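# Move bin of three cartons from low rack to top shelf

## Task

Carry the bin holding three small cartons from the low rack up to the highest shelf of the shelving unit so that the bin's entire bottom rests on that shelf, with all three cartons upright inside it. Release the bin and back the robot away afterwards. The robot must not topple or finish leaning, and the result only counts if it stays in place without the robot holding it.

## Robot and tools

ROBOT. A LinearBot: an omnidirectional wheeled base with a column roughly 1.75 m high. A carriage slides along the column over 1.0 m of travel (lift_m) and carries two identical six-joint arms, each ending in a two-finger gripper. Arm bases sit near 0.57 m + lift_m above the floor, at x 0.27 m and y +0.33 (left) / -0.33 (right) relative to the carriage; some carriage parts hang about 0.15 m lower. A hand reaches about 0.78 m from the shoulder but only about 0.38 m below its arm base. The hand is about 0.16 m long, 0.1 m wide, 0.14 m across when open. Parked arm: joints 1-6 = 0, 0.05, 0.05, 1.45, 0, 0; parked, the robot spans about 0.95 m by 0.7 m. Cameras: carriage_camera (fixed, forward, tilted ~20 degrees down), left_wrist_camera and right_wrist_camera (looking beyond the fingertips). Wheel motors are strong (7 N m). Loose objects may occasionally get a brief external push.

FRAMES. Base frame: origin on the floor below the base centre, x forward, y left, z up. left_hand and right_hand readings are in this frame, each the midpoint between that gripper's pads; quat_wxyz rotates base axes into hand axes (hand z runs along the fingers, fingers open along hand y; hand pointing up with joints 1, 5, 6 at 0 gives 1,0,0,0). Odometry frame = base frame at scene start; base_odometry counts wheel rotation, so slip shows as motion; heading is left-positive, -3.142 to 3.142. Hand readings drift from truth, more at long reach.

execute_actions(actions, cameras). actions is a list with zero or one action. An action may hold base, joints, or both; their motions begin together and may finish at different times. base takes exactly one key, each a relative offset from where the base last reported itself: translate_m (metres, forward +, -2 to 2), strafe_m (metres, left +, -2 to 2), rotate_rad (radians, counter-clockwise +, -6.3 to 6.3). joints is one dictionary keyed by joint name, each value an absolute target (not an offset): lift_m 0 to 1 m; for each arm (left_ and right_ prefixes, same ranges): joint1_rad -2.617 to 3.054 (swing about vertical, 0 forward, + left); joint2_rad 0 to 3.141 (shoulder: 0 upper arm back and level, 1.57 vertical, 3.14 forward level); joint3_rad 0 to 3.141 (elbow: 0 folded, 3.14 straight); joint4_rad -1.57 to 1.57 (wrist pitch, + lifts fingertips); joint5_rad -1.57 to 1.57 (wrist yaw, + turns fingertips right, opposite to joint 1); joint6_rad -2.094 to 2.094 (roll about finger axis, + clockwise seen from the forearm); gripper_m 0 to 0.093 m (pad gap). Done tolerances: lift 0.004, joint1/5/6 0.02, joint2/3 0.055, joint4 0.04, grippers 0.004. Arm joints move up to 1.8 rad/s (1-3) and 2.7 rad/s (4-6); lift 0.3 m/s; one action runs at most 15 s. Omitted joints or base may keep driving toward earlier targets unreported. Unknown keys or out-of-range values reject the whole call with no motion. cameras: list of names or all; omitted/null means all, [] none. An empty actions list only reports state and pictures; the pictures line gives image order. If a result reports a stop, later movement, wait and finished_scene calls in the same reply are skipped.

wait(seconds 0-10): no new command; returns state and images. zoom_image(camera, region [x0,y0,x1,y1] pixels, top-left origin, max 504x504) magnifies the latest full image. read_manual(section "licences") returns licence text only. finished_scene(scene) ends the scene irreversibly once the last command is held; the goal must hold afterwards.

RESULT LINES. base_status / joint_status: done (for the base, wheels turned the commanded amount even if slipping; a 1-2 mm move may stop short yet say done); off_target (resting away from target, maybe still pushing); contact_stop or time_out (target dropped, holds where it stopped). joint command not followed, with a cause line: a self-collision check blocked that arm's joint targets (gripper still moves); named joints show not_followed and the robot may retry them on each action until valid targets arrive. on_its_own covers uncommanded parts; held at is the held target, not the actual position. A gripper grasping something normally reads off_target. motor_effort: percent of maximum, + toward higher values, bracket = peak of last action; readings carry fixed per-motor error (a few points plus up to half the value) and noise. Falling lift effort while lowering means a hand or load is resting on something. drive_wheels (ignore sign) higher at rest than after free driving means the base is pressing on something. Joint torques list arm joints in joint_positions order, with offsets and friction. Motor temperatures: one block per arm. ARM HIT means an arm struck the robot hard.

HAZARDS. Base contact stops fire after impact, sometimes late or never; the base can roll about 0.3 m further after an arm touches something; arms aren't monitored during turns. After a blocked drive, reverse about 0.2 m (or turn back), repeat if still pressed, then retry; a retry may stop spuriously once. The base can slip under a table edge and the column strike it; reversing into such an edge can topple the robot. Arms have no contact stop: blocked arms keep pushing and snap to target when freed. Never let arms press hard or collide; to undo a blocked state, move the blocked arm clear first, the other in a later action. Tipping is likeliest with a high carriage, extended arms, a load, pulling, or sudden stops; ~1.5 kg per hand with both arms forward can topple it; only pictures reveal lean. A level hand sags 10-17 cm under 1 kg. Grip force is about 45-60 N per pad. Extended arms heat quickly: MOTOR HOT from 75 °C, a 10 s arm stop at 90 °C, the arm drops at 100 °C (OVER-TEMPERATURE FAULT; reissue targets after limit_stop_at_motor_heat). The robot holds its last command while the model thinks. Avoid drops, slips, slams and hard pushes, and keep robot time short.

Each tool is called after "Request:" as name(argument=value, ...) on one line, values as JSON.

## Session

I'll start by looking at the scene.

Request:
execute_actions(actions=[])

Scene clock: 0.00 s.
Joint torques (N m, as the arm reports them, + toward a larger angle): no reading
Motor temperatures (°C, as the motors report them): left_arm=[21 21 23 20 24 20] | right_arm=[22 23 23 23 20 20]
base_odometry: x=+0.000 y=+0.000 heading=+0.000 (m, m, rad; odometry frame)
base_status: not commanded
joint_positions: lift_m=+0.301 left_joint1_rad=+0.006 left_joint2_rad=+0.053 left_joint3_rad=+0.044 left_joint4_rad=+1.454 left_joint5_rad=-0.062 left_joint6_rad=+0.027 left_gripper_m=+0.095 right_joint1_rad=-0.025 right_joint2_rad=+0.049 right_joint3_rad=+0.054 right_joint4_rad=+1.434 right_joint5_rad=+0.002 right_joint6_rad=-0.010 right_gripper_m=+0.094
joint_status: not commanded
motor_effort: lift_m=+25 drive_wheels=+3 (%)
left_hand: x=+0.3128 y=+0.3289 z=+1.3157 quat_wxyz=(+0.997, -0.030, +0.063, +0.018) (m; base frame)
right_hand: x=+0.3135 y=-0.3192 z=+1.3183 quat_wxyz=(+0.998, +0.001, +0.066, -0.018) (m; base frame)
pictures: carriage_camera, left_wrist_camera, right_wrist_camera
Images, in order (width x height): carriage_camera 672x504, left_wrist_camera 672x504, right_wrist_camera 672x504.

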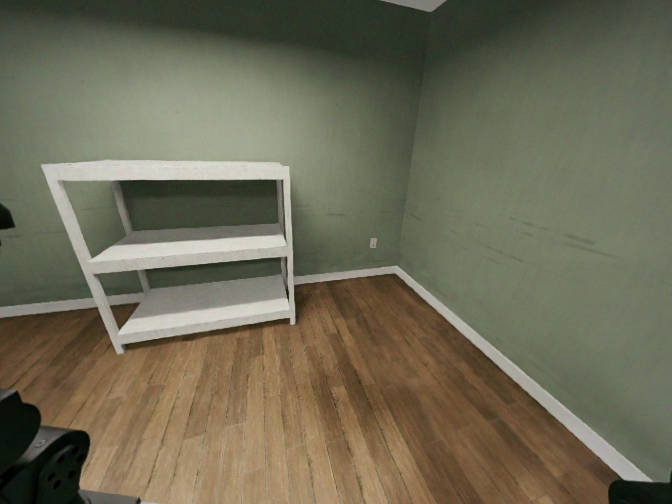

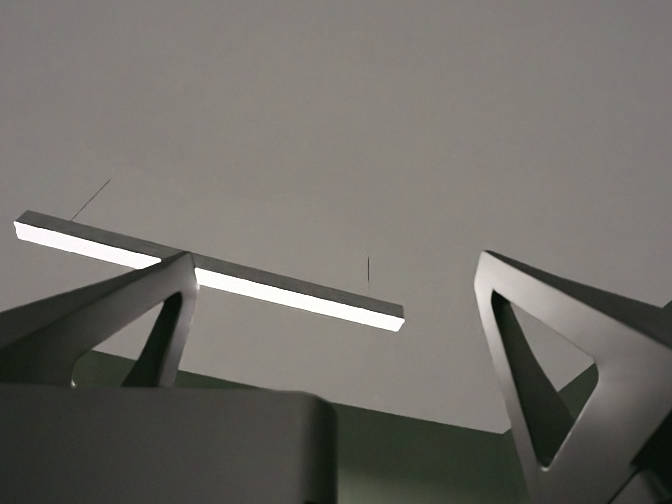

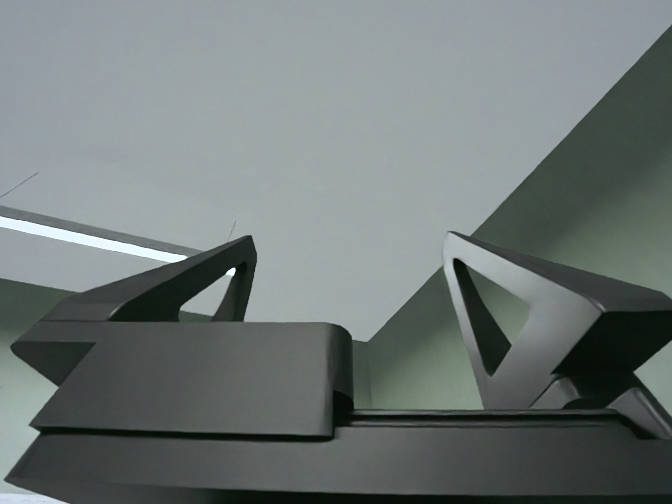

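Request:
execute_actions(actions=[{"base": {"rotate_rad": 1.2}}], cameras=["carriage_camera"])

Scene clock: 7.63 s.
Joint torques (N m, as the arm reports them, + toward a larger angle): left_arm=[ 0.31  4.94  5.56 -0.29 -0.14  0.01] | right_arm=[ 0.11  4.21  5.81 -0.24 -0.09  0.02]
Motor temperatures (°C, as the motors report them): left_arm=[21 21 24 20 24 20] | right_arm=[22 24 24 23 20 20]
base_odometry: x=+0.000 y=+0.000 heading=+1.199 (m, m, rad; odometry frame)
base_status: done
joint_positions: lift_m=+0.301 left_joint1_rad=+0.006 left_joint2_rad=+0.053 left_joint3_rad=+0.044 left_joint4_rad=+1.454 left_joint5_rad=-0.062 left_joint6_rad=+0.027 left_gripper_m=+0.095 right_joint1_rad=-0.025 right_joint2_rad=+0.049 right_joint3_rad=+0.054 right_joint4_rad=+1.432 right_joint5_rad=+0.002 right_joint6_rad=-0.010 right_gripper_m=+0.094
joint_status: not commanded
motor_effort: lift_m=+25(25) drive_wheels=+12(20) (%)
left_hand: x=+0.3128 y=+0.3289 z=+1.3157 quat_wxyz=(+0.997, -0.030, +0.063, +0.018) (m; base frame)
right_hand: x=+0.3139 y=-0.3192 z=+1.3182 quat_wxyz=(+0.998, +0.001, +0.067, -0.018) (m; base frame)
pictures: carriage_camera
Images, in order (width x height): carriage_camera 672x504.

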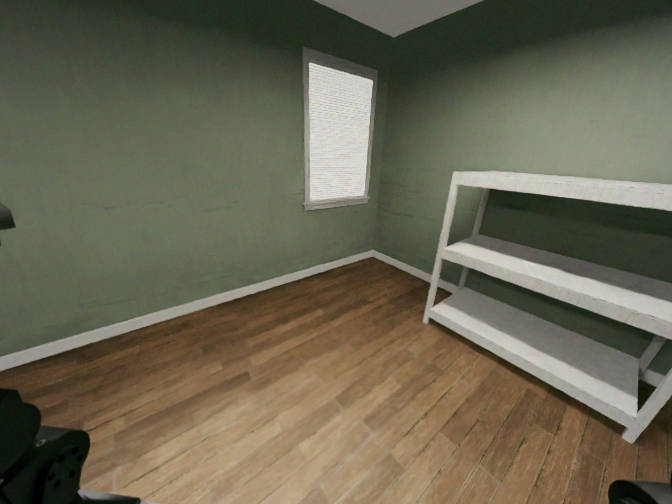

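Request:
execute_actions(actions=[{"base": {"rotate_rad": 1.5}}], cameras=["carriage_camera"])

Scene clock: 12.50 s.
Joint torques (N m, as the arm reports them, + toward a larger angle): left_arm=[ 0.27  5.01  5.45 -0.3  -0.12  0.03] | right_arm=[ 0.06  4.25  5.9  -0.25 -0.1   0.02]
Motor temperatures (°C, as the motors report them): left_arm=[21 21 24 20 24 20] | right_arm=[22 24 24 23 20 20]
base_odometry: x=+0.000 y=+0.000 heading=+2.699 (m, m, rad; odometry frame)
base_status: done
joint_positions: lift_m=+0.301 left_joint1_rad=+0.006 left_joint2_rad=+0.053 left_joint3_rad=+0.044 left_joint4_rad=+1.454 left_joint5_rad=-0.062 left_joint6_rad=+0.027 left_gripper_m=+0.095 right_joint1_rad=-0.025 right_joint2_rad=+0.049 right_joint3_rad=+0.054 right_joint4_rad=+1.432 right_joint5_rad=+0.002 right_joint6_rad=-0.010 right_gripper_m=+0.094
joint_status: not commanded
motor_effort: lift_m=+25(25) drive_wheels=+11(17) (%)
left_hand: x=+0.3128 y=+0.3289 z=+1.3157 quat_wxyz=(+0.997, -0.030, +0.063, +0.018) (m; base frame)
right_hand: x=+0.3140 y=-0.3192 z=+1.3182 quat_wxyz=(+0.998, +0.001, +0.067, -0.018) (m; base frame)
pictures: carriage_camera
Images, in order (width x height): carriage_camera 672x504.

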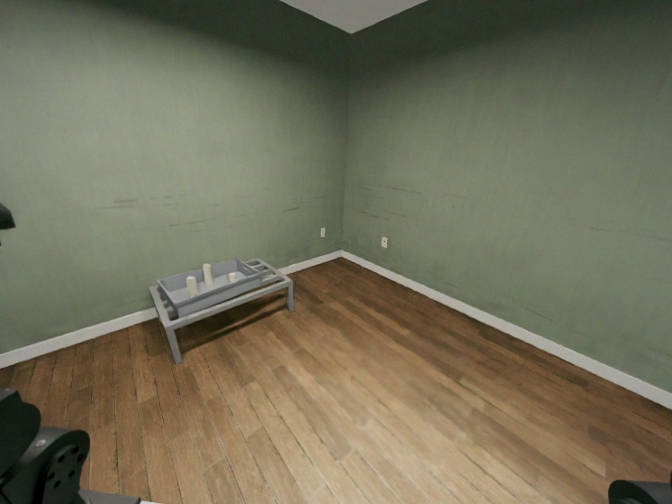

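Request:
zoom_image(camera="carriage_camera", region=[120, 230, 320, 380])

Region (120, 230, 320, 380) of carriage_camera's 672x504 image, scaled by 2.520, with more detail than that image has; it fills the top 378 rows of this view, and the rest is white.

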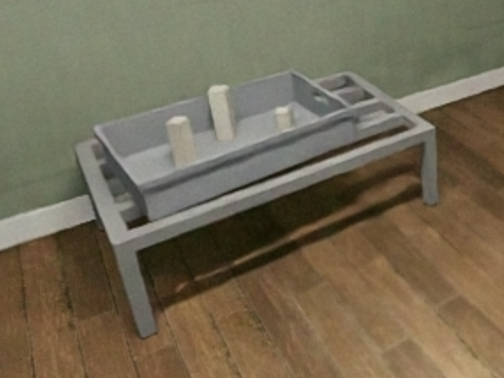

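Request:
execute_actions(actions=[{"base": {"rotate_rad": 0.72}}], cameras=[])

Request:
execute_actions(actions=[{"base": {"strafe_m": -0.55}}], cameras=[])

Request:
execute_actions(actions=[{"base": {"translate_m": 0.9}}], cameras=["carriage_camera"])

Scene clock: 48.57 s.
Joint torques (N m, as the arm reports them, + toward a larger angle): left_arm=[ 0.25  4.91  5.52 -0.29 -0.12  0.01] | right_arm=[ 0.14  4.4   5.82 -0.24 -0.1   0.02]
Motor temperatures (°C, as the motors report them): left_arm=[21 22 27 20 24 20] | right_arm=[22 25 27 23 20 20]
base_odometry: x=+0.000 y=+0.000 heading=-2.865 (m, m, rad; odometry frame)
base_status: done
joint_positions: lift_m=+0.301 left_joint1_rad=+0.006 left_joint2_rad=+0.053 left_joint3_rad=+0.044 left_joint4_rad=+1.454 left_joint5_rad=-0.062 left_joint6_rad=+0.027 left_gripper_m=+0.095 right_joint1_rad=-0.025 right_joint2_rad=+0.049 right_joint3_rad=+0.054 right_joint4_rad=+1.433 right_joint5_rad=+0.002 right_joint6_rad=-0.010 right_gripper_m=+0.094
joint_status: not commanded
motor_effort: lift_m=+25(25) drive_wheels=+12(15) (%)
left_hand: x=+0.3128 y=+0.3289 z=+1.3157 quat_wxyz=(+0.997, -0.030, +0.063, +0.018) (m; base frame)
right_hand: x=+0.3138 y=-0.3192 z=+1.3182 quat_wxyz=(+0.998, +0.001, +0.067, -0.018) (m; base frame)
pictures: none
No camera images: the call's "cameras" was empty. Leave "cameras" out to get every camera's image.

Scene clock: 51.83 s.
Joint torques (N m, as the arm reports them, + toward a larger angle): left_arm=[ 0.26  4.84  5.55 -0.27 -0.1   0.01] | right_arm=[ 0.15  4.44  5.87 -0.23 -0.1   0.02]
Motor temperatures (°C, as the motors report them): left_arm=[21 22 27 20 24 20] | right_arm=[22 25 27 23 20 20]
base_odometry: x=-0.151 y=+0.529 heading=-2.864 (m, m, rad; odometry frame)
base_status: done
joint_positions: lift_m=+0.301 left_joint1_rad=+0.006 left_joint2_rad=+0.053 left_joint3_rad=+0.044 left_joint4_rad=+1.454 left_joint5_rad=-0.062 left_joint6_rad=+0.027 left_gripper_m=+0.095 right_joint1_rad=-0.025 right_joint2_rad=+0.049 right_joint3_rad=+0.054 right_joint4_rad=+1.433 right_joint5_rad=+0.002 right_joint6_rad=-0.010 right_gripper_m=+0.094
joint_status: not commanded
motor_effort: lift_m=+25(25) drive_wheels=-9(24) (%)
left_hand: x=+0.3128 y=+0.3289 z=+1.3157 quat_wxyz=(+0.997, -0.030, +0.063, +0.018) (m; base frame)
right_hand: x=+0.3137 y=-0.3192 z=+1.3182 quat_wxyz=(+0.998, +0.001, +0.066, -0.018) (m; base frame)
pictures: none
No camera images: the call's "cameras" was empty. Leave "cameras" out to get every camera's image.

Scene clock: 55.90 s.
Joint torques (N m, as the arm reports them, + toward a larger angle): left_arm=[ 0.24  4.81  5.5  -0.34 -0.13  0.01] | right_arm=[ 0.11  4.43  5.9  -0.25 -0.1   0.02]
Motor temperatures (°C, as the motors report them): left_arm=[21 22 27 20 24 20] | right_arm=[22 25 27 23 20 20]
base_odometry: x=-1.017 y=+0.283 heading=-2.865 (m, m, rad; odometry frame)
base_status: done
joint_positions: lift_m=+0.301 left_joint1_rad=+0.006 left_joint2_rad=+0.053 left_joint3_rad=+0.044 left_joint4_rad=+1.455 left_joint5_rad=-0.062 left_joint6_rad=+0.027 left_gripper_m=+0.095 right_joint1_rad=-0.025 right_joint2_rad=+0.049 right_joint3_rad=+0.054 right_joint4_rad=+1.432 right_joint5_rad=+0.002 right_joint6_rad=-0.010 right_gripper_m=+0.094
joint_status: not commanded
motor_effort: lift_m=+25(25) drive_wheels=-7(18) (%)
left_hand: x=+0.3126 y=+0.3289 z=+1.3157 quat_wxyz=(+0.997, -0.031, +0.063, +0.018) (m; base frame)
right_hand: x=+0.3139 y=-0.3192 z=+1.3182 quat_wxyz=(+0.998, +0.001, +0.067, -0.018) (m; base frame)
pictures: carriage_camera
Images, in order (width x height): carriage_camera 672x504.

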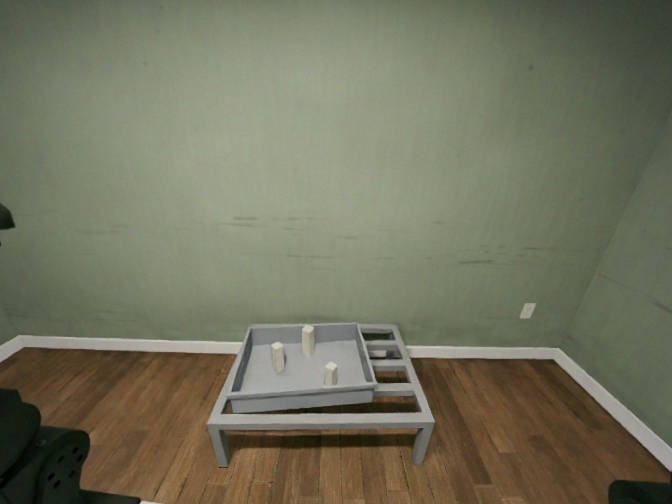

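Request:
zoom_image(camera="carriage_camera", region=[190, 300, 450, 480])

Region (190, 300, 450, 480) of carriage_camera's 672x504 image, scaled by 1.938, with more detail than that image has; it fills the top 349 rows of this view, and the rest is white.

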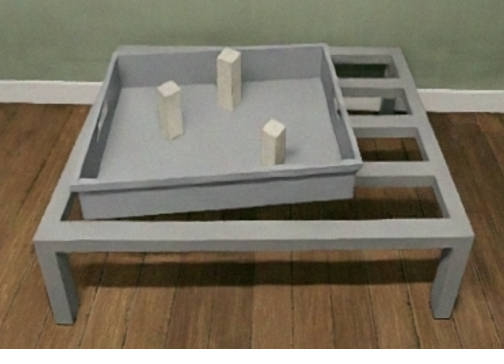

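Request:
execute_actions(actions=[{"base": {"rotate_rad": 0.07}}], cameras=[])

Request:
execute_actions(actions=[{"base": {"strafe_m": 0.086}}], cameras=[])

Request:
execute_actions(actions=[{"base": {"translate_m": 0.3}, "joints": {"lift_m": 0.1}}], cameras=["carriage_camera"])

Scene clock: 92.30 s.
Joint torques (N m, as the arm reports them, + toward a larger angle): left_arm=[ 0.25  4.8   5.5  -0.31 -0.12  0.  ] | right_arm=[ 0.1   4.35  5.84 -0.23 -0.1   0.02]
Motor temperatures (°C, as the motors report them): left_arm=[21 22 28 21 24 20] | right_arm=[22 25 28 23 20 20]
base_odometry: x=-1.017 y=+0.284 heading=-2.796 (m, m, rad; odometry frame)
base_status: done
joint_positions: lift_m=+0.301 left_joint1_rad=+0.006 left_joint2_rad=+0.053 left_joint3_rad=+0.044 left_joint4_rad=+1.454 left_joint5_rad=-0.062 left_joint6_rad=+0.027 left_gripper_m=+0.095 right_joint1_rad=-0.025 right_joint2_rad=+0.049 right_joint3_rad=+0.054 right_joint4_rad=+1.433 right_joint5_rad=+0.002 right_joint6_rad=-0.010 right_gripper_m=+0.094
joint_status: not commanded
motor_effort: lift_m=+25(25) drive_wheels=-6(10) (%)
left_hand: x=+0.3128 y=+0.3289 z=+1.3157 quat_wxyz=(+0.997, -0.030, +0.063, +0.018) (m; base frame)
right_hand: x=+0.3136 y=-0.3192 z=+1.3182 quat_wxyz=(+0.998, +0.001, +0.066, -0.018) (m; base frame)
pictures: none
No camera images: the call's "cameras" was empty. Leave "cameras" out to get every camera's image.

Scene clock: 93.77 s.
Joint torques (N m, as the arm reports them, + toward a larger angle): left_arm=[ 0.26  4.9   5.63 -0.27 -0.12  0.01] | right_arm=[ 0.06  4.25  5.78 -0.24 -0.08  0.02]
Motor temperatures (°C, as the motors report them): left_arm=[21 22 28 21 24 20] | right_arm=[22 25 28 23 20 20]
base_odometry: x=-0.988 y=+0.202 heading=-2.796 (m, m, rad; odometry frame)
base_status: done
joint_positions: lift_m=+0.301 left_joint1_rad=+0.006 left_joint2_rad=+0.053 left_joint3_rad=+0.044 left_joint4_rad=+1.453 left_joint5_rad=-0.062 left_joint6_rad=+0.027 left_gripper_m=+0.095 right_joint1_rad=-0.025 right_joint2_rad=+0.049 right_joint3_rad=+0.054 right_joint4_rad=+1.433 right_joint5_rad=+0.002 right_joint6_rad=-0.010 right_gripper_m=+0.094
joint_status: not commanded
motor_effort: lift_m=+25(25) drive_wheels=-3(18) (%)
left_hand: x=+0.3128 y=+0.3289 z=+1.3157 quat_wxyz=(+0.997, -0.030, +0.063, +0.018) (m; base frame)
right_hand: x=+0.3137 y=-0.3192 z=+1.3182 quat_wxyz=(+0.998, +0.001, +0.066, -0.018) (m; base frame)
pictures: none
No camera images: the call's "cameras" was empty. Leave "cameras" out to get every camera's image.

Scene clock: 96.33 s.
Joint torques (N m, as the arm reports them, + toward a larger angle): left_arm=[ 0.24  4.93  5.46 -0.32 -0.15  0.  ] | right_arm=[ 0.08  4.35  5.63 -0.24 -0.1   0.02]
Motor temperatures (°C, as the motors report them): left_arm=[21 22 28 21 24 20] | right_arm=[22 25 28 23 20 20]
base_odometry: x=-1.271 y=+0.100 heading=-2.795 (m, m, rad; odometry frame)
base_status: done
joint_positions: lift_m=+0.100 left_joint1_rad=+0.006 left_joint2_rad=+0.053 left_joint3_rad=+0.044 left_joint4_rad=+1.453 left_joint5_rad=-0.062 left_joint6_rad=+0.027 left_gripper_m=+0.095 right_joint1_rad=-0.025 right_joint2_rad=+0.049 right_joint3_rad=+0.054 right_joint4_rad=+1.433 right_joint5_rad=+0.002 right_joint6_rad=-0.010 right_gripper_m=+0.094
joint_status: all done
motor_effort: lift_m=+23(22) drive_wheels=-7(18) (%)
left_hand: x=+0.3128 y=+0.3289 z=+1.1153 quat_wxyz=(+0.997, -0.030, +0.063, +0.018) (m; base frame)
right_hand: x=+0.3136 y=-0.3192 z=+1.1179 quat_wxyz=(+0.998, +0.001, +0.066, -0.018) (m; base frame)
pictures: carriage_camera
Images, in order (width x height): carriage_camera 672x504.

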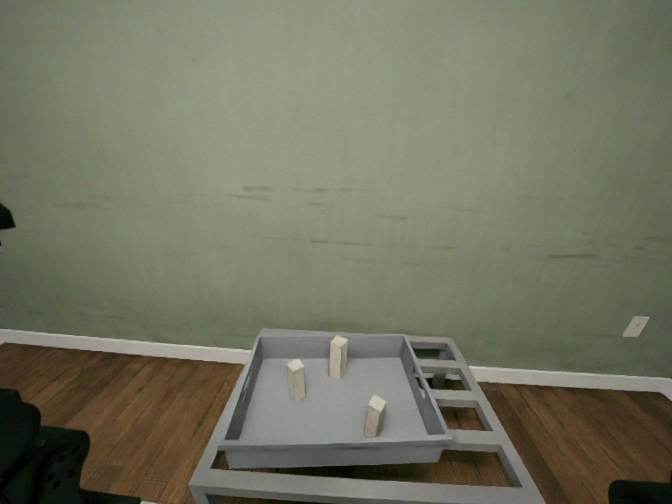

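Request:
zoom_image(camera="carriage_camera", region=[180, 310, 500, 504])

Region (180, 310, 500, 504) of carriage_camera's 672x504 image, scaled by 1.575, with more detail than that image has; it fills the top 306 rows of this view, and the rest is white.

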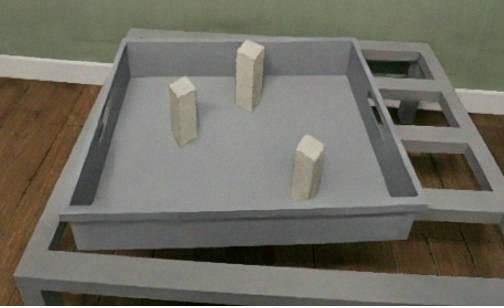

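Request:
execute_actions(actions=[{"base": {"translate_m": 0.15}, "joints": {"lift_m": 0.18, "left_joint1_rad": 0, "left_joint2_rad": 2.765, "left_joint3_rad": 1.564, "left_joint4_rad": -0.37, "left_joint5_rad": 0, "left_joint6_rad": 0, "right_joint1_rad": 0, "right_joint2_rad": 2.765, "right_joint3_rad": 1.564, "right_joint4_rad": -0.37, "right_joint5_rad": 0, "right_joint6_rad": 0}}])

Scene clock: 118.40 s.
Joint torques (N m, as the arm reports them, + toward a larger angle): left_arm=[ -0.07 -14.23   4.42   0.35  -0.09  -0.06] | right_arm=[  0.42 -12.21   3.79   0.26  -0.1    0.05]
Motor temperatures (°C, as the motors report them): left_arm=[21 23 29 21 24 20] | right_arm=[22 26 29 23 20 20]
base_odometry: x=-1.411 y=+0.049 heading=-2.794 (m, m, rad; odometry frame)
base_status: done
joint_positions: lift_m=+0.180 left_joint1_rad=+0.006 left_joint2_rad=+2.773 left_joint3_rad=+1.551 left_joint4_rad=-0.372 left_joint5_rad=-0.006 left_joint6_rad=+0.004 left_gripper_m=+0.095 right_joint1_rad=-0.006 right_joint2_rad=+2.764 right_joint3_rad=+1.564 right_joint4_rad=-0.372 right_joint5_rad=+0.002 right_joint6_rad=-0.003 right_gripper_m=+0.094
joint_status: all done
motor_effort: lift_m=+27(32) drive_wheels=-7(19) (%)
left_hand: x=+0.6810 y=+0.3215 z=+0.5192 quat_wxyz=(-0.011, -0.001, +1.000, +0.003) (m; base frame)
right_hand: x=+0.6901 y=-0.3206 z=+0.5244 quat_wxyz=(+0.000, +0.002, +1.000, -0.001) (m; base frame)
pictures: carriage_camera, left_wrist_camera, right_wrist_camera
Images, in order (width x height): carriage_camera 672x504, left_wrist_camera 672x504, right_wrist_camera 672x504.

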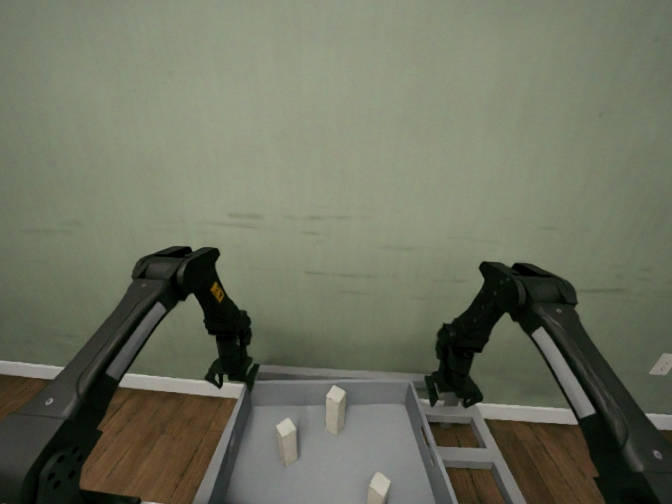

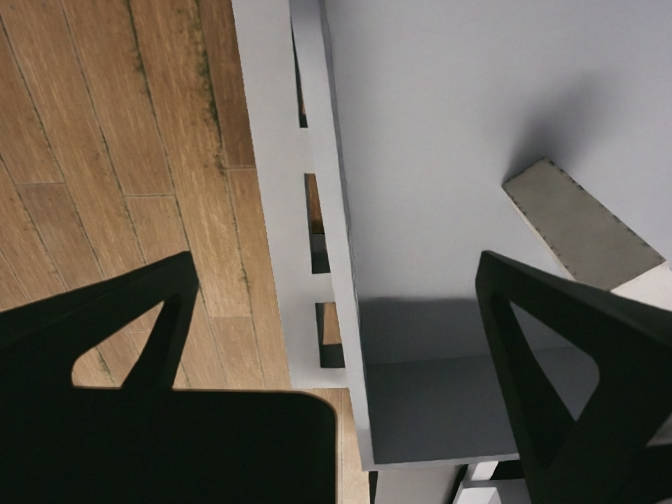

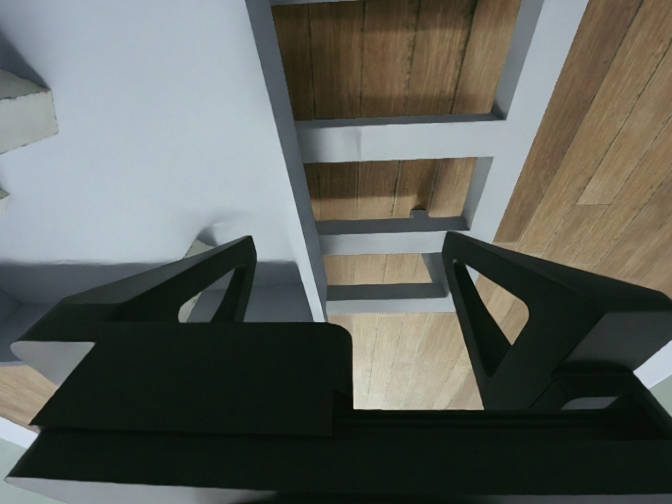

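Request:
execute_actions(actions=[{"base": {"rotate_rad": 0.03}, "joints": {"lift_m": 0.09}}])

Scene clock: 135.20 s.
Joint torques (N m, as the arm reports them, + toward a larger angle): left_arm=[ -0.07 -14.     4.46   0.31  -0.1   -0.04] | right_arm=[ -0.15 -12.12   3.81   0.19  -0.1    0.06]
Motor temperatures (°C, as the motors report them): left_arm=[21 29 28 21 24 20] | right_arm=[22 32 28 23 20 20]
base_odometry: x=-1.412 y=+0.049 heading=-2.765 (m, m, rad; odometry frame)
base_status: done
joint_positions: lift_m=+0.090 left_joint1_rad=+0.004 left_joint2_rad=+2.771 left_joint3_rad=+1.551 left_joint4_rad=-0.370 left_joint5_rad=-0.004 left_joint6_rad=+0.004 left_gripper_m=+0.095 right_joint1_rad=+0.003 right_joint2_rad=+2.763 right_joint3_rad=+1.564 right_joint4_rad=-0.370 right_joint5_rad=+0.002 right_joint6_rad=-0.003 right_gripper_m=+0.094
joint_status: all done
motor_effort: lift_m=+23(23) drive_wheels=-11(10) (%)
left_hand: x=+0.6822 y=+0.3206 z=+0.4303 quat_wxyz=(-0.009, +0.000, +1.000, +0.002) (m; base frame)
right_hand: x=+0.6910 y=-0.3170 z=+0.4353 quat_wxyz=(+0.001, -0.003, +1.000, -0.001) (m; base frame)
pictures: carriage_camera, left_wrist_camera, right_wrist_camera
Images, in order (width x height): carriage_camera 672x504, left_wrist_camera 672x504, right_wrist_camera 672x504.

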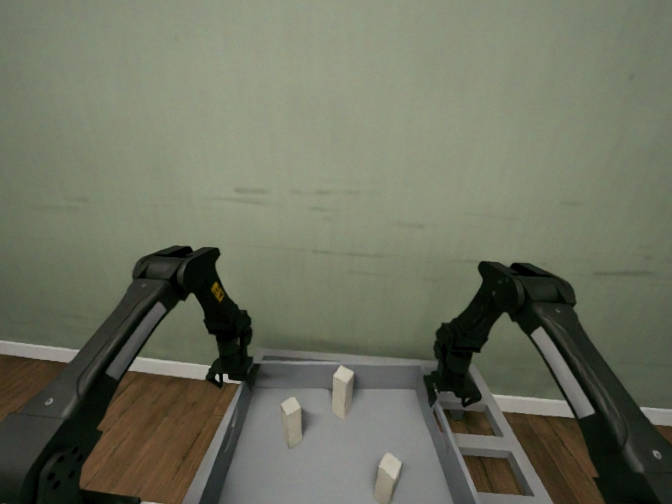

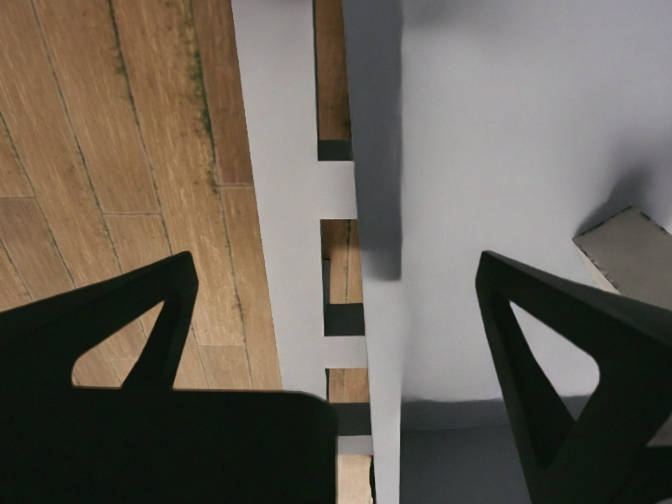

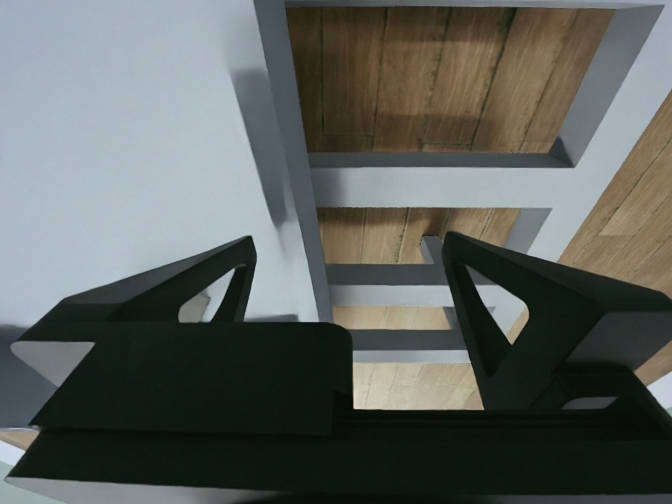

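Request:
execute_actions(actions=[{"joints": {"lift_m": 0.012, "left_joint1_rad": -0.05, "left_joint6_rad": -0.05, "right_joint1_rad": 0.05, "right_joint6_rad": 0.05}}])

Scene clock: 143.77 s.
Joint torques (N m, as the arm reports them, + toward a larger angle): left_arm=[  0.62 -12.06   4.41   0.39  -0.08  -0.04] | right_arm=[ -0.2  -10.51   3.93   0.33  -0.07   0.06]
Motor temperatures (°C, as the motors report them): left_arm=[21 31 28 21 24 20] | right_arm=[22 34 28 23 20 20]
base_odometry: x=-1.412 y=+0.049 heading=-2.765 (m, m, rad; odometry frame)
base_status: not commanded
joint_positions: lift_m=+0.012 left_joint1_rad=-0.055 left_joint2_rad=+2.742 left_joint3_rad=+1.556 left_joint4_rad=-0.364 left_joint5_rad=-0.005 left_joint6_rad=-0.044 left_gripper_m=+0.095 right_joint1_rad=+0.054 right_joint2_rad=+2.739 right_joint3_rad=+1.565 right_joint4_rad=-0.373 right_joint5_rad=-0.001 right_joint6_rad=+0.047 right_gripper_m=+0.094
joint_status: all done
motor_effort: lift_m=+20(26) drive_wheels=-10(15) (%)
left_hand: x=+0.6951 y=+0.2962 z=+0.3644 quat_wxyz=(+0.010, +0.005, +1.000, +0.002) (m; base frame)
right_hand: x=+0.6982 y=-0.2953 z=+0.3671 quat_wxyz=(+0.012, -0.003, +1.000, +0.001) (m; base frame)
pictures: carriage_camera, left_wrist_camera, right_wrist_camera
Images, in order (width x height): carriage_camera 672x504, left_wrist_camera 672x504, right_wrist_camera 672x504.

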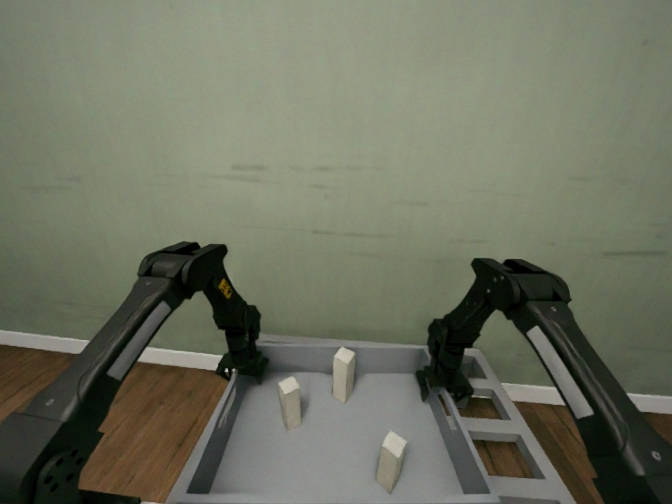

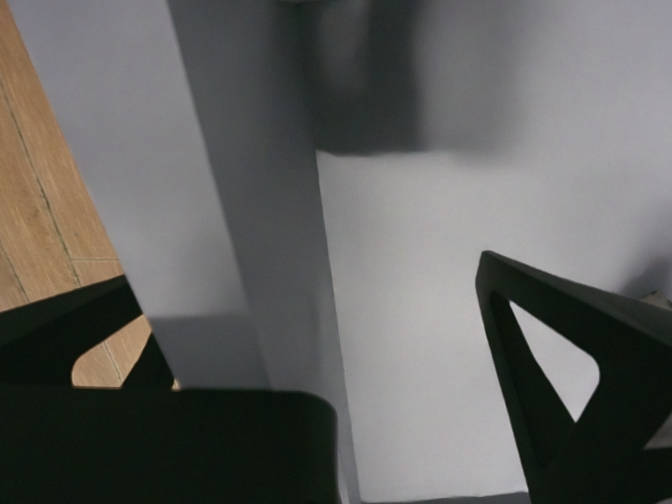

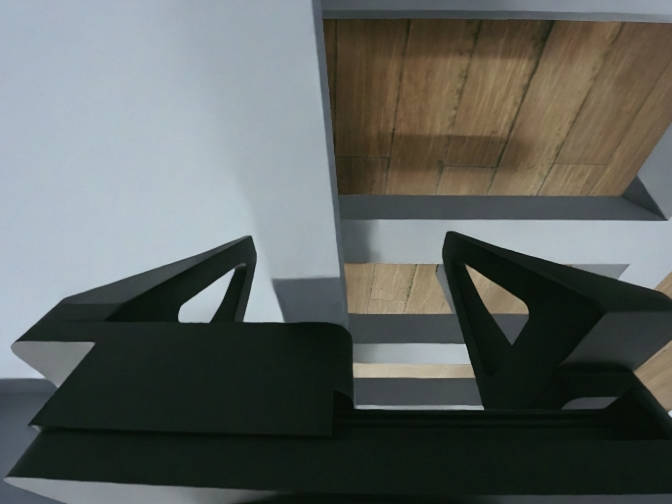

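Request:
execute_actions(actions=[{"base": {"strafe_m": 0.02}, "joints": {"lift_m": 0.015}}])

Scene clock: 150.50 s.
Joint torques (N m, as the arm reports them, + toward a larger angle): left_arm=[  0.5  -12.16   4.3    0.38  -0.15  -0.06] | right_arm=[  0.05 -10.78   3.94   0.27  -0.07   0.06]
Motor temperatures (°C, as the motors report them): left_arm=[21 32 28 21 24 20] | right_arm=[22 35 28 23 20 20]
base_odometry: x=-1.405 y=+0.031 heading=-2.766 (m, m, rad; odometry frame)
base_status: done
joint_positions: lift_m=+0.015 left_joint1_rad=-0.054 left_joint2_rad=+2.745 left_joint3_rad=+1.556 left_joint4_rad=-0.370 left_joint5_rad=+0.004 left_joint6_rad=-0.046 left_gripper_m=+0.095 right_joint1_rad=+0.050 right_joint2_rad=+2.742 right_joint3_rad=+1.565 right_joint4_rad=-0.370 right_joint5_rad=-0.001 right_joint6_rad=+0.047 right_gripper_m=+0.094
joint_status: all done
motor_effort: lift_m=+27(28) drive_wheels=-12(16) (%)
left_hand: x=+0.6927 y=+0.2950 z=+0.3655 quat_wxyz=(+0.006, +0.004, +1.000, -0.002) (m; base frame)
right_hand: x=+0.6980 y=-0.2968 z=+0.3681 quat_wxyz=(+0.012, -0.002, +1.000, +0.001) (m; base frame)
pictures: carriage_camera, left_wrist_camera, right_wrist_camera
Images, in order (width x height): carriage_camera 672x504, left_wrist_camera 672x504, right_wrist_camera 672x504.

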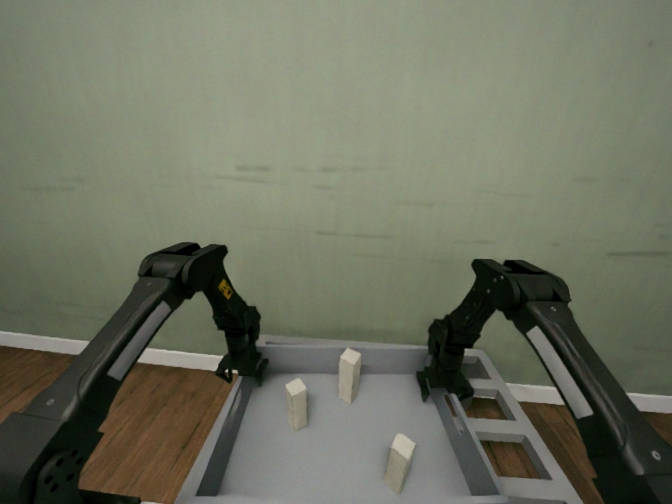

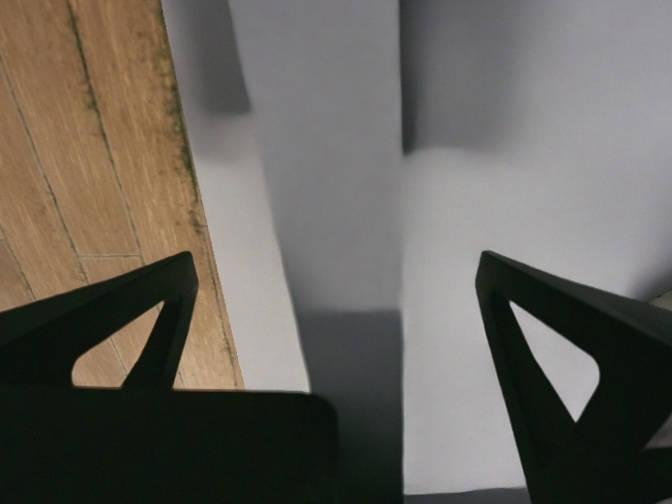

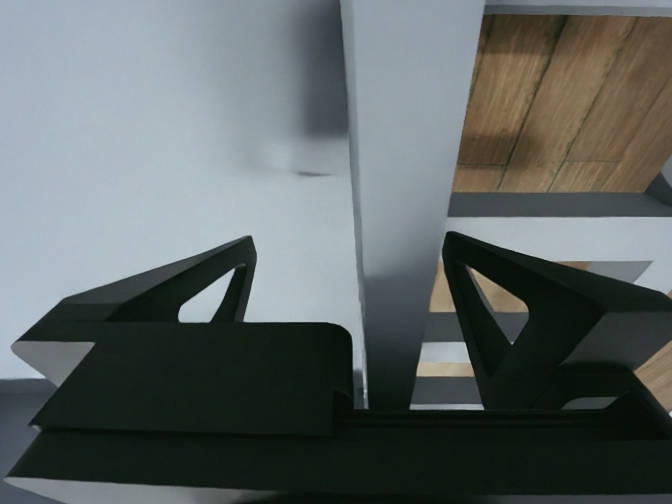

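Request:
execute_actions(actions=[{"joints": {"lift_m": 0.025, "left_gripper_m": 0, "right_gripper_m": 0}}])

Scene clock: 153.97 s.
Joint torques (N m, as the arm reports them, + toward a larger angle): left_arm=[ -0.87 -13.23   4.31   0.29  -0.38   0.6 ] | right_arm=[  0.81 -11.48   3.82   0.28   0.41   0.52]
Motor temperatures (°C, as the motors report them): left_arm=[21 32 28 21 24 20] | right_arm=[22 36 28 23 20 20]
base_odometry: x=-1.405 y=+0.031 heading=-2.766 (m, m, rad; odometry frame)
base_status: not commanded
joint_positions: lift_m=+0.025 left_joint1_rad=-0.033 left_joint2_rad=+2.760 left_joint3_rad=+1.556 left_joint4_rad=-0.363 left_joint5_rad=+0.028 left_joint6_rad=-0.108 left_gripper_m=+0.008 right_joint1_rad=+0.041 right_joint2_rad=+2.753 right_joint3_rad=+1.565 right_joint4_rad=-0.376 right_joint5_rad=-0.054 right_joint6_rad=-0.003 right_gripper_m=+0.008
joint_status: left_gripper_m off_target (ended at +0.008, target +0.000); right_gripper_m off_target (ended at +0.008, target +0.000); the others done
motor_effort: lift_m=+26(28) drive_wheels=-11(12) (%)
left_hand: x=+0.6892 y=+0.2996 z=+0.3697 quat_wxyz=(+0.000, -0.037, +0.999, -0.014) (m; base frame)
right_hand: x=+0.6924 y=-0.2918 z=+0.3740 quat_wxyz=(+0.003, -0.022, +0.999, +0.027) (m; base frame)
pictures: carriage_camera, left_wrist_camera, right_wrist_camera
Images, in order (width x height): carriage_camera 672x504, left_wrist_camera 672x504, right_wrist_camera 672x504.

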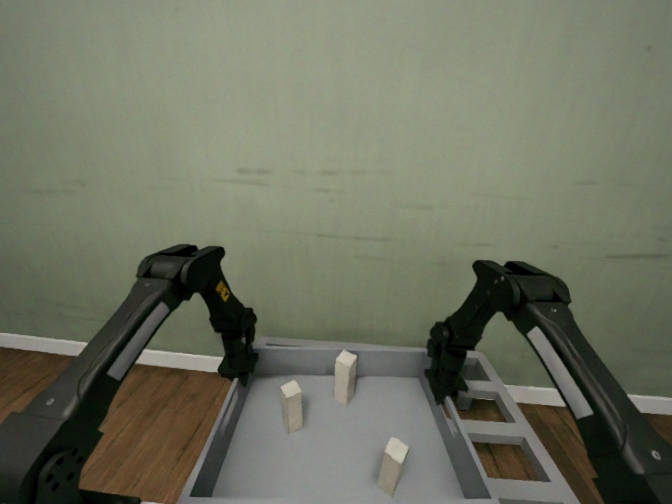

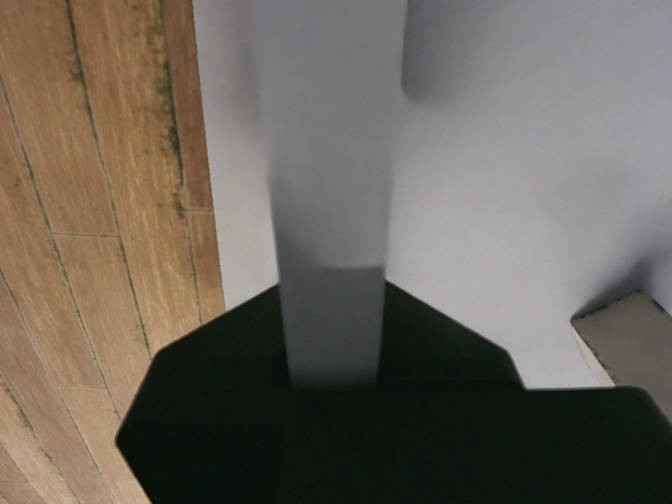

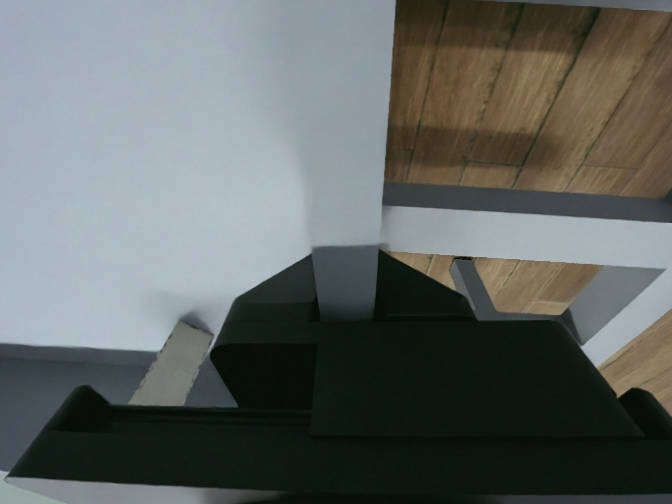

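Request:
execute_actions(actions=[{"joints": {"lift_m": 0.12}}])

Scene clock: 158.07 s.
Joint torques (N m, as the arm reports them, + toward a larger angle): left_arm=[ -0.91 -15.99   4.16  -0.21  -0.39   0.56] | right_arm=[  0.81 -14.21   3.77  -0.3    0.42   0.51]
Motor temperatures (°C, as the motors report them): left_arm=[21 33 28 21 24 20] | right_arm=[22 37 28 23 20 20]
base_odometry: x=-1.405 y=+0.031 heading=-2.766 (m, m, rad; odometry frame)
base_status: not commanded
joint_positions: lift_m=+0.120 left_joint1_rad=-0.033 left_joint2_rad=+2.796 left_joint3_rad=+1.556 left_joint4_rad=-0.310 left_joint5_rad=+0.026 left_joint6_rad=-0.105 left_gripper_m=+0.008 right_joint1_rad=+0.041 right_joint2_rad=+2.792 right_joint3_rad=+1.563 right_joint4_rad=-0.322 right_joint5_rad=-0.057 right_joint6_rad=-0.001 right_gripper_m=+0.008
joint_status: all done
motor_effort: lift_m=+28(33) drive_wheels=-11(11) (%)
left_hand: x=+0.6895 y=+0.2999 z=+0.4509 quat_wxyz=(+0.010, -0.036, +0.999, -0.014) (m; base frame)
right_hand: x=+0.6905 y=-0.2914 z=+0.4533 quat_wxyz=(+0.009, -0.021, +0.999, +0.029) (m; base frame)
pictures: carriage_camera, left_wrist_camera, right_wrist_camera
Images, in order (width x height): carriage_camera 672x504, left_wrist_camera 672x504, right_wrist_camera 672x504.

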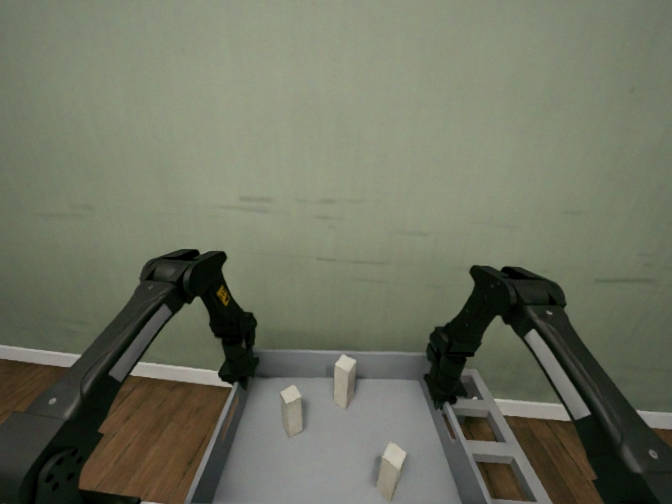

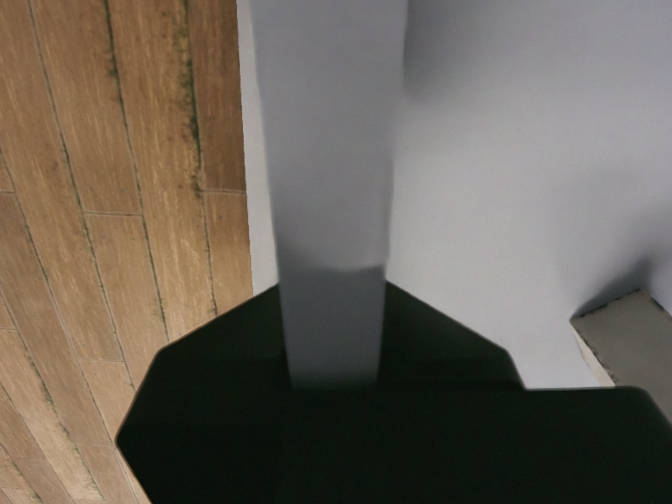

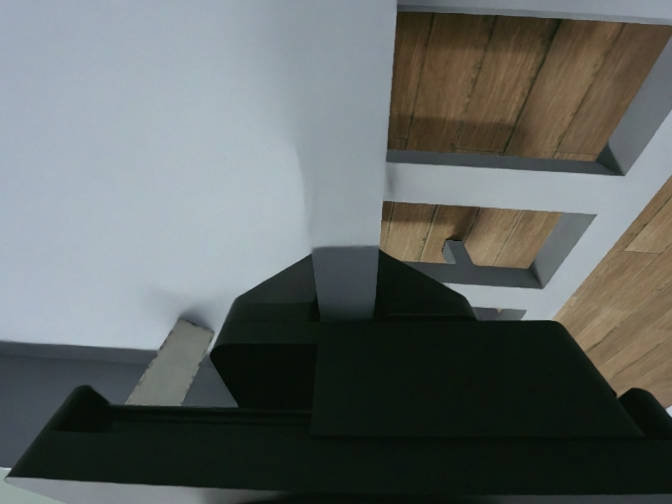

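Request:
execute_actions(actions=[{"base": {"translate_m": -0.5}, "joints": {"left_joint2_rad": 2.644, "left_joint3_rad": 1.551, "left_joint4_rad": -0.4775, "right_joint2_rad": 2.644, "right_joint3_rad": 1.551, "right_joint4_rad": -0.4775}}], cameras=["carriage_camera"])

Request:
execute_actions(actions=[{"joints": {"left_joint2_rad": 2.524, "left_joint3_rad": 1.538, "left_joint4_rad": -0.585, "right_joint2_rad": 2.524, "right_joint3_rad": 1.538, "right_joint4_rad": -0.585}}], cameras=["carriage_camera"])

Scene clock: 180.77 s.
Joint torques (N m, as the arm reports them, + toward a larger angle): left_arm=[ -1.03 -16.     3.82  -0.18  -0.36   0.49] | right_arm=[  0.72 -14.16   4.22  -0.24   0.41   0.47]
Motor temperatures (°C, as the motors report them): left_arm=[21 39 28 21 24 20] | right_arm=[22 44 27 23 20 20]
base_odometry: x=-0.940 y=+0.214 heading=-2.766 (m, m, rad; odometry frame)
base_status: done
joint_positions: lift_m=+0.120 left_joint1_rad=-0.031 left_joint2_rad=+2.671 left_joint3_rad=+1.556 left_joint4_rad=-0.421 left_joint5_rad=+0.022 left_joint6_rad=-0.099 left_gripper_m=+0.008 right_joint1_rad=+0.041 right_joint2_rad=+2.667 right_joint3_rad=+1.552 right_joint4_rad=-0.424 right_joint5_rad=-0.057 right_joint6_rad=+0.002 right_gripper_m=+0.008
joint_status: left_joint4_rad off_target (ended at -0.421, target -0.477); right_joint4_rad off_target (ended at -0.424, target -0.477); the others done
motor_effort: lift_m=+28(28) drive_wheels=-3(19) (%)
left_hand: x=+0.7050 y=+0.3008 z=+0.4996 quat_wxyz=(+0.016, -0.034, +0.999, -0.012) (m; base frame)
right_hand: x=+0.7036 y=-0.2906 z=+0.5011 quat_wxyz=(+0.015, -0.020, +0.999, +0.029) (m; base frame)
pictures: carriage_camera
Images, in order (width x height): carriage_camera 672x504.

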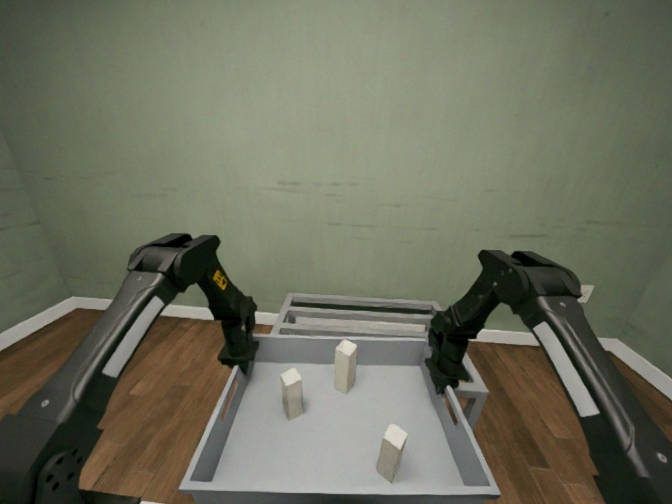

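Scene clock: 181.67 s.
Joint torques (N m, as the arm reports them, + toward a larger angle): left_arm=[ -1.05 -16.48   3.81  -0.19  -0.35   0.47] | right_arm=[  0.77 -14.1    5.01  -0.35   0.41   0.45]
Motor temperatures (°C, as the motors report them): left_arm=[21 40 28 21 24 20] | right_arm=[22 45 27 23 20 20]
base_odometry: x=-0.940 y=+0.214 heading=-2.766 (m, m, rad; odometry frame)
base_status: not commanded
joint_positions: lift_m=+0.120 left_joint1_rad=-0.031 left_joint2_rad=+2.558 left_joint3_rad=+1.547 left_joint4_rad=-0.525 left_joint5_rad=+0.022 left_joint6_rad=-0.097 left_gripper_m=+0.008 right_joint1_rad=+0.041 right_joint2_rad=+2.549 right_joint3_rad=+1.534 right_joint4_rad=-0.524 right_joint5_rad=-0.058 right_joint6_rad=+0.005 right_gripper_m=+0.008
joint_status: left_joint4_rad off_target (ended at -0.525, target -0.585); right_joint4_rad off_target (ended at -0.524, target -0.585); the others done
motor_effort: lift_m=+28(28) drive_wheels=-3(3) (%)
left_hand: x=+0.7095 y=+0.3008 z=+0.5435 quat_wxyz=(+0.017, -0.033, +0.999, -0.012) (m; base frame)
right_hand: x=+0.7062 y=-0.2903 z=+0.5447 quat_wxyz=(+0.015, -0.019, +0.999, +0.030) (m; base frame)
pictures: carriage_camera
Images, in order (width x height): carriage_camera 672x504.

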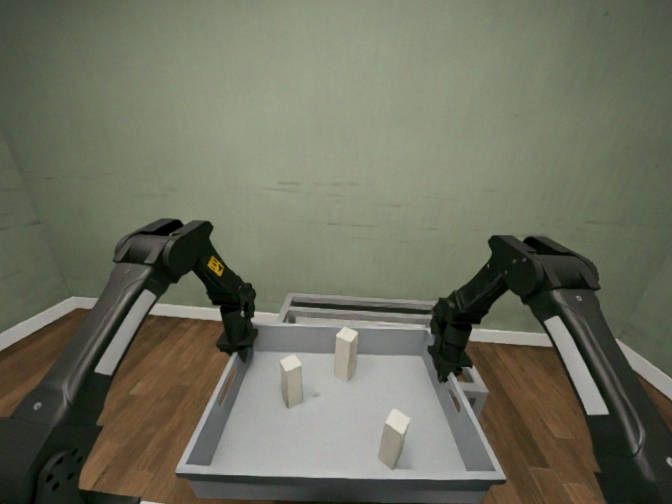

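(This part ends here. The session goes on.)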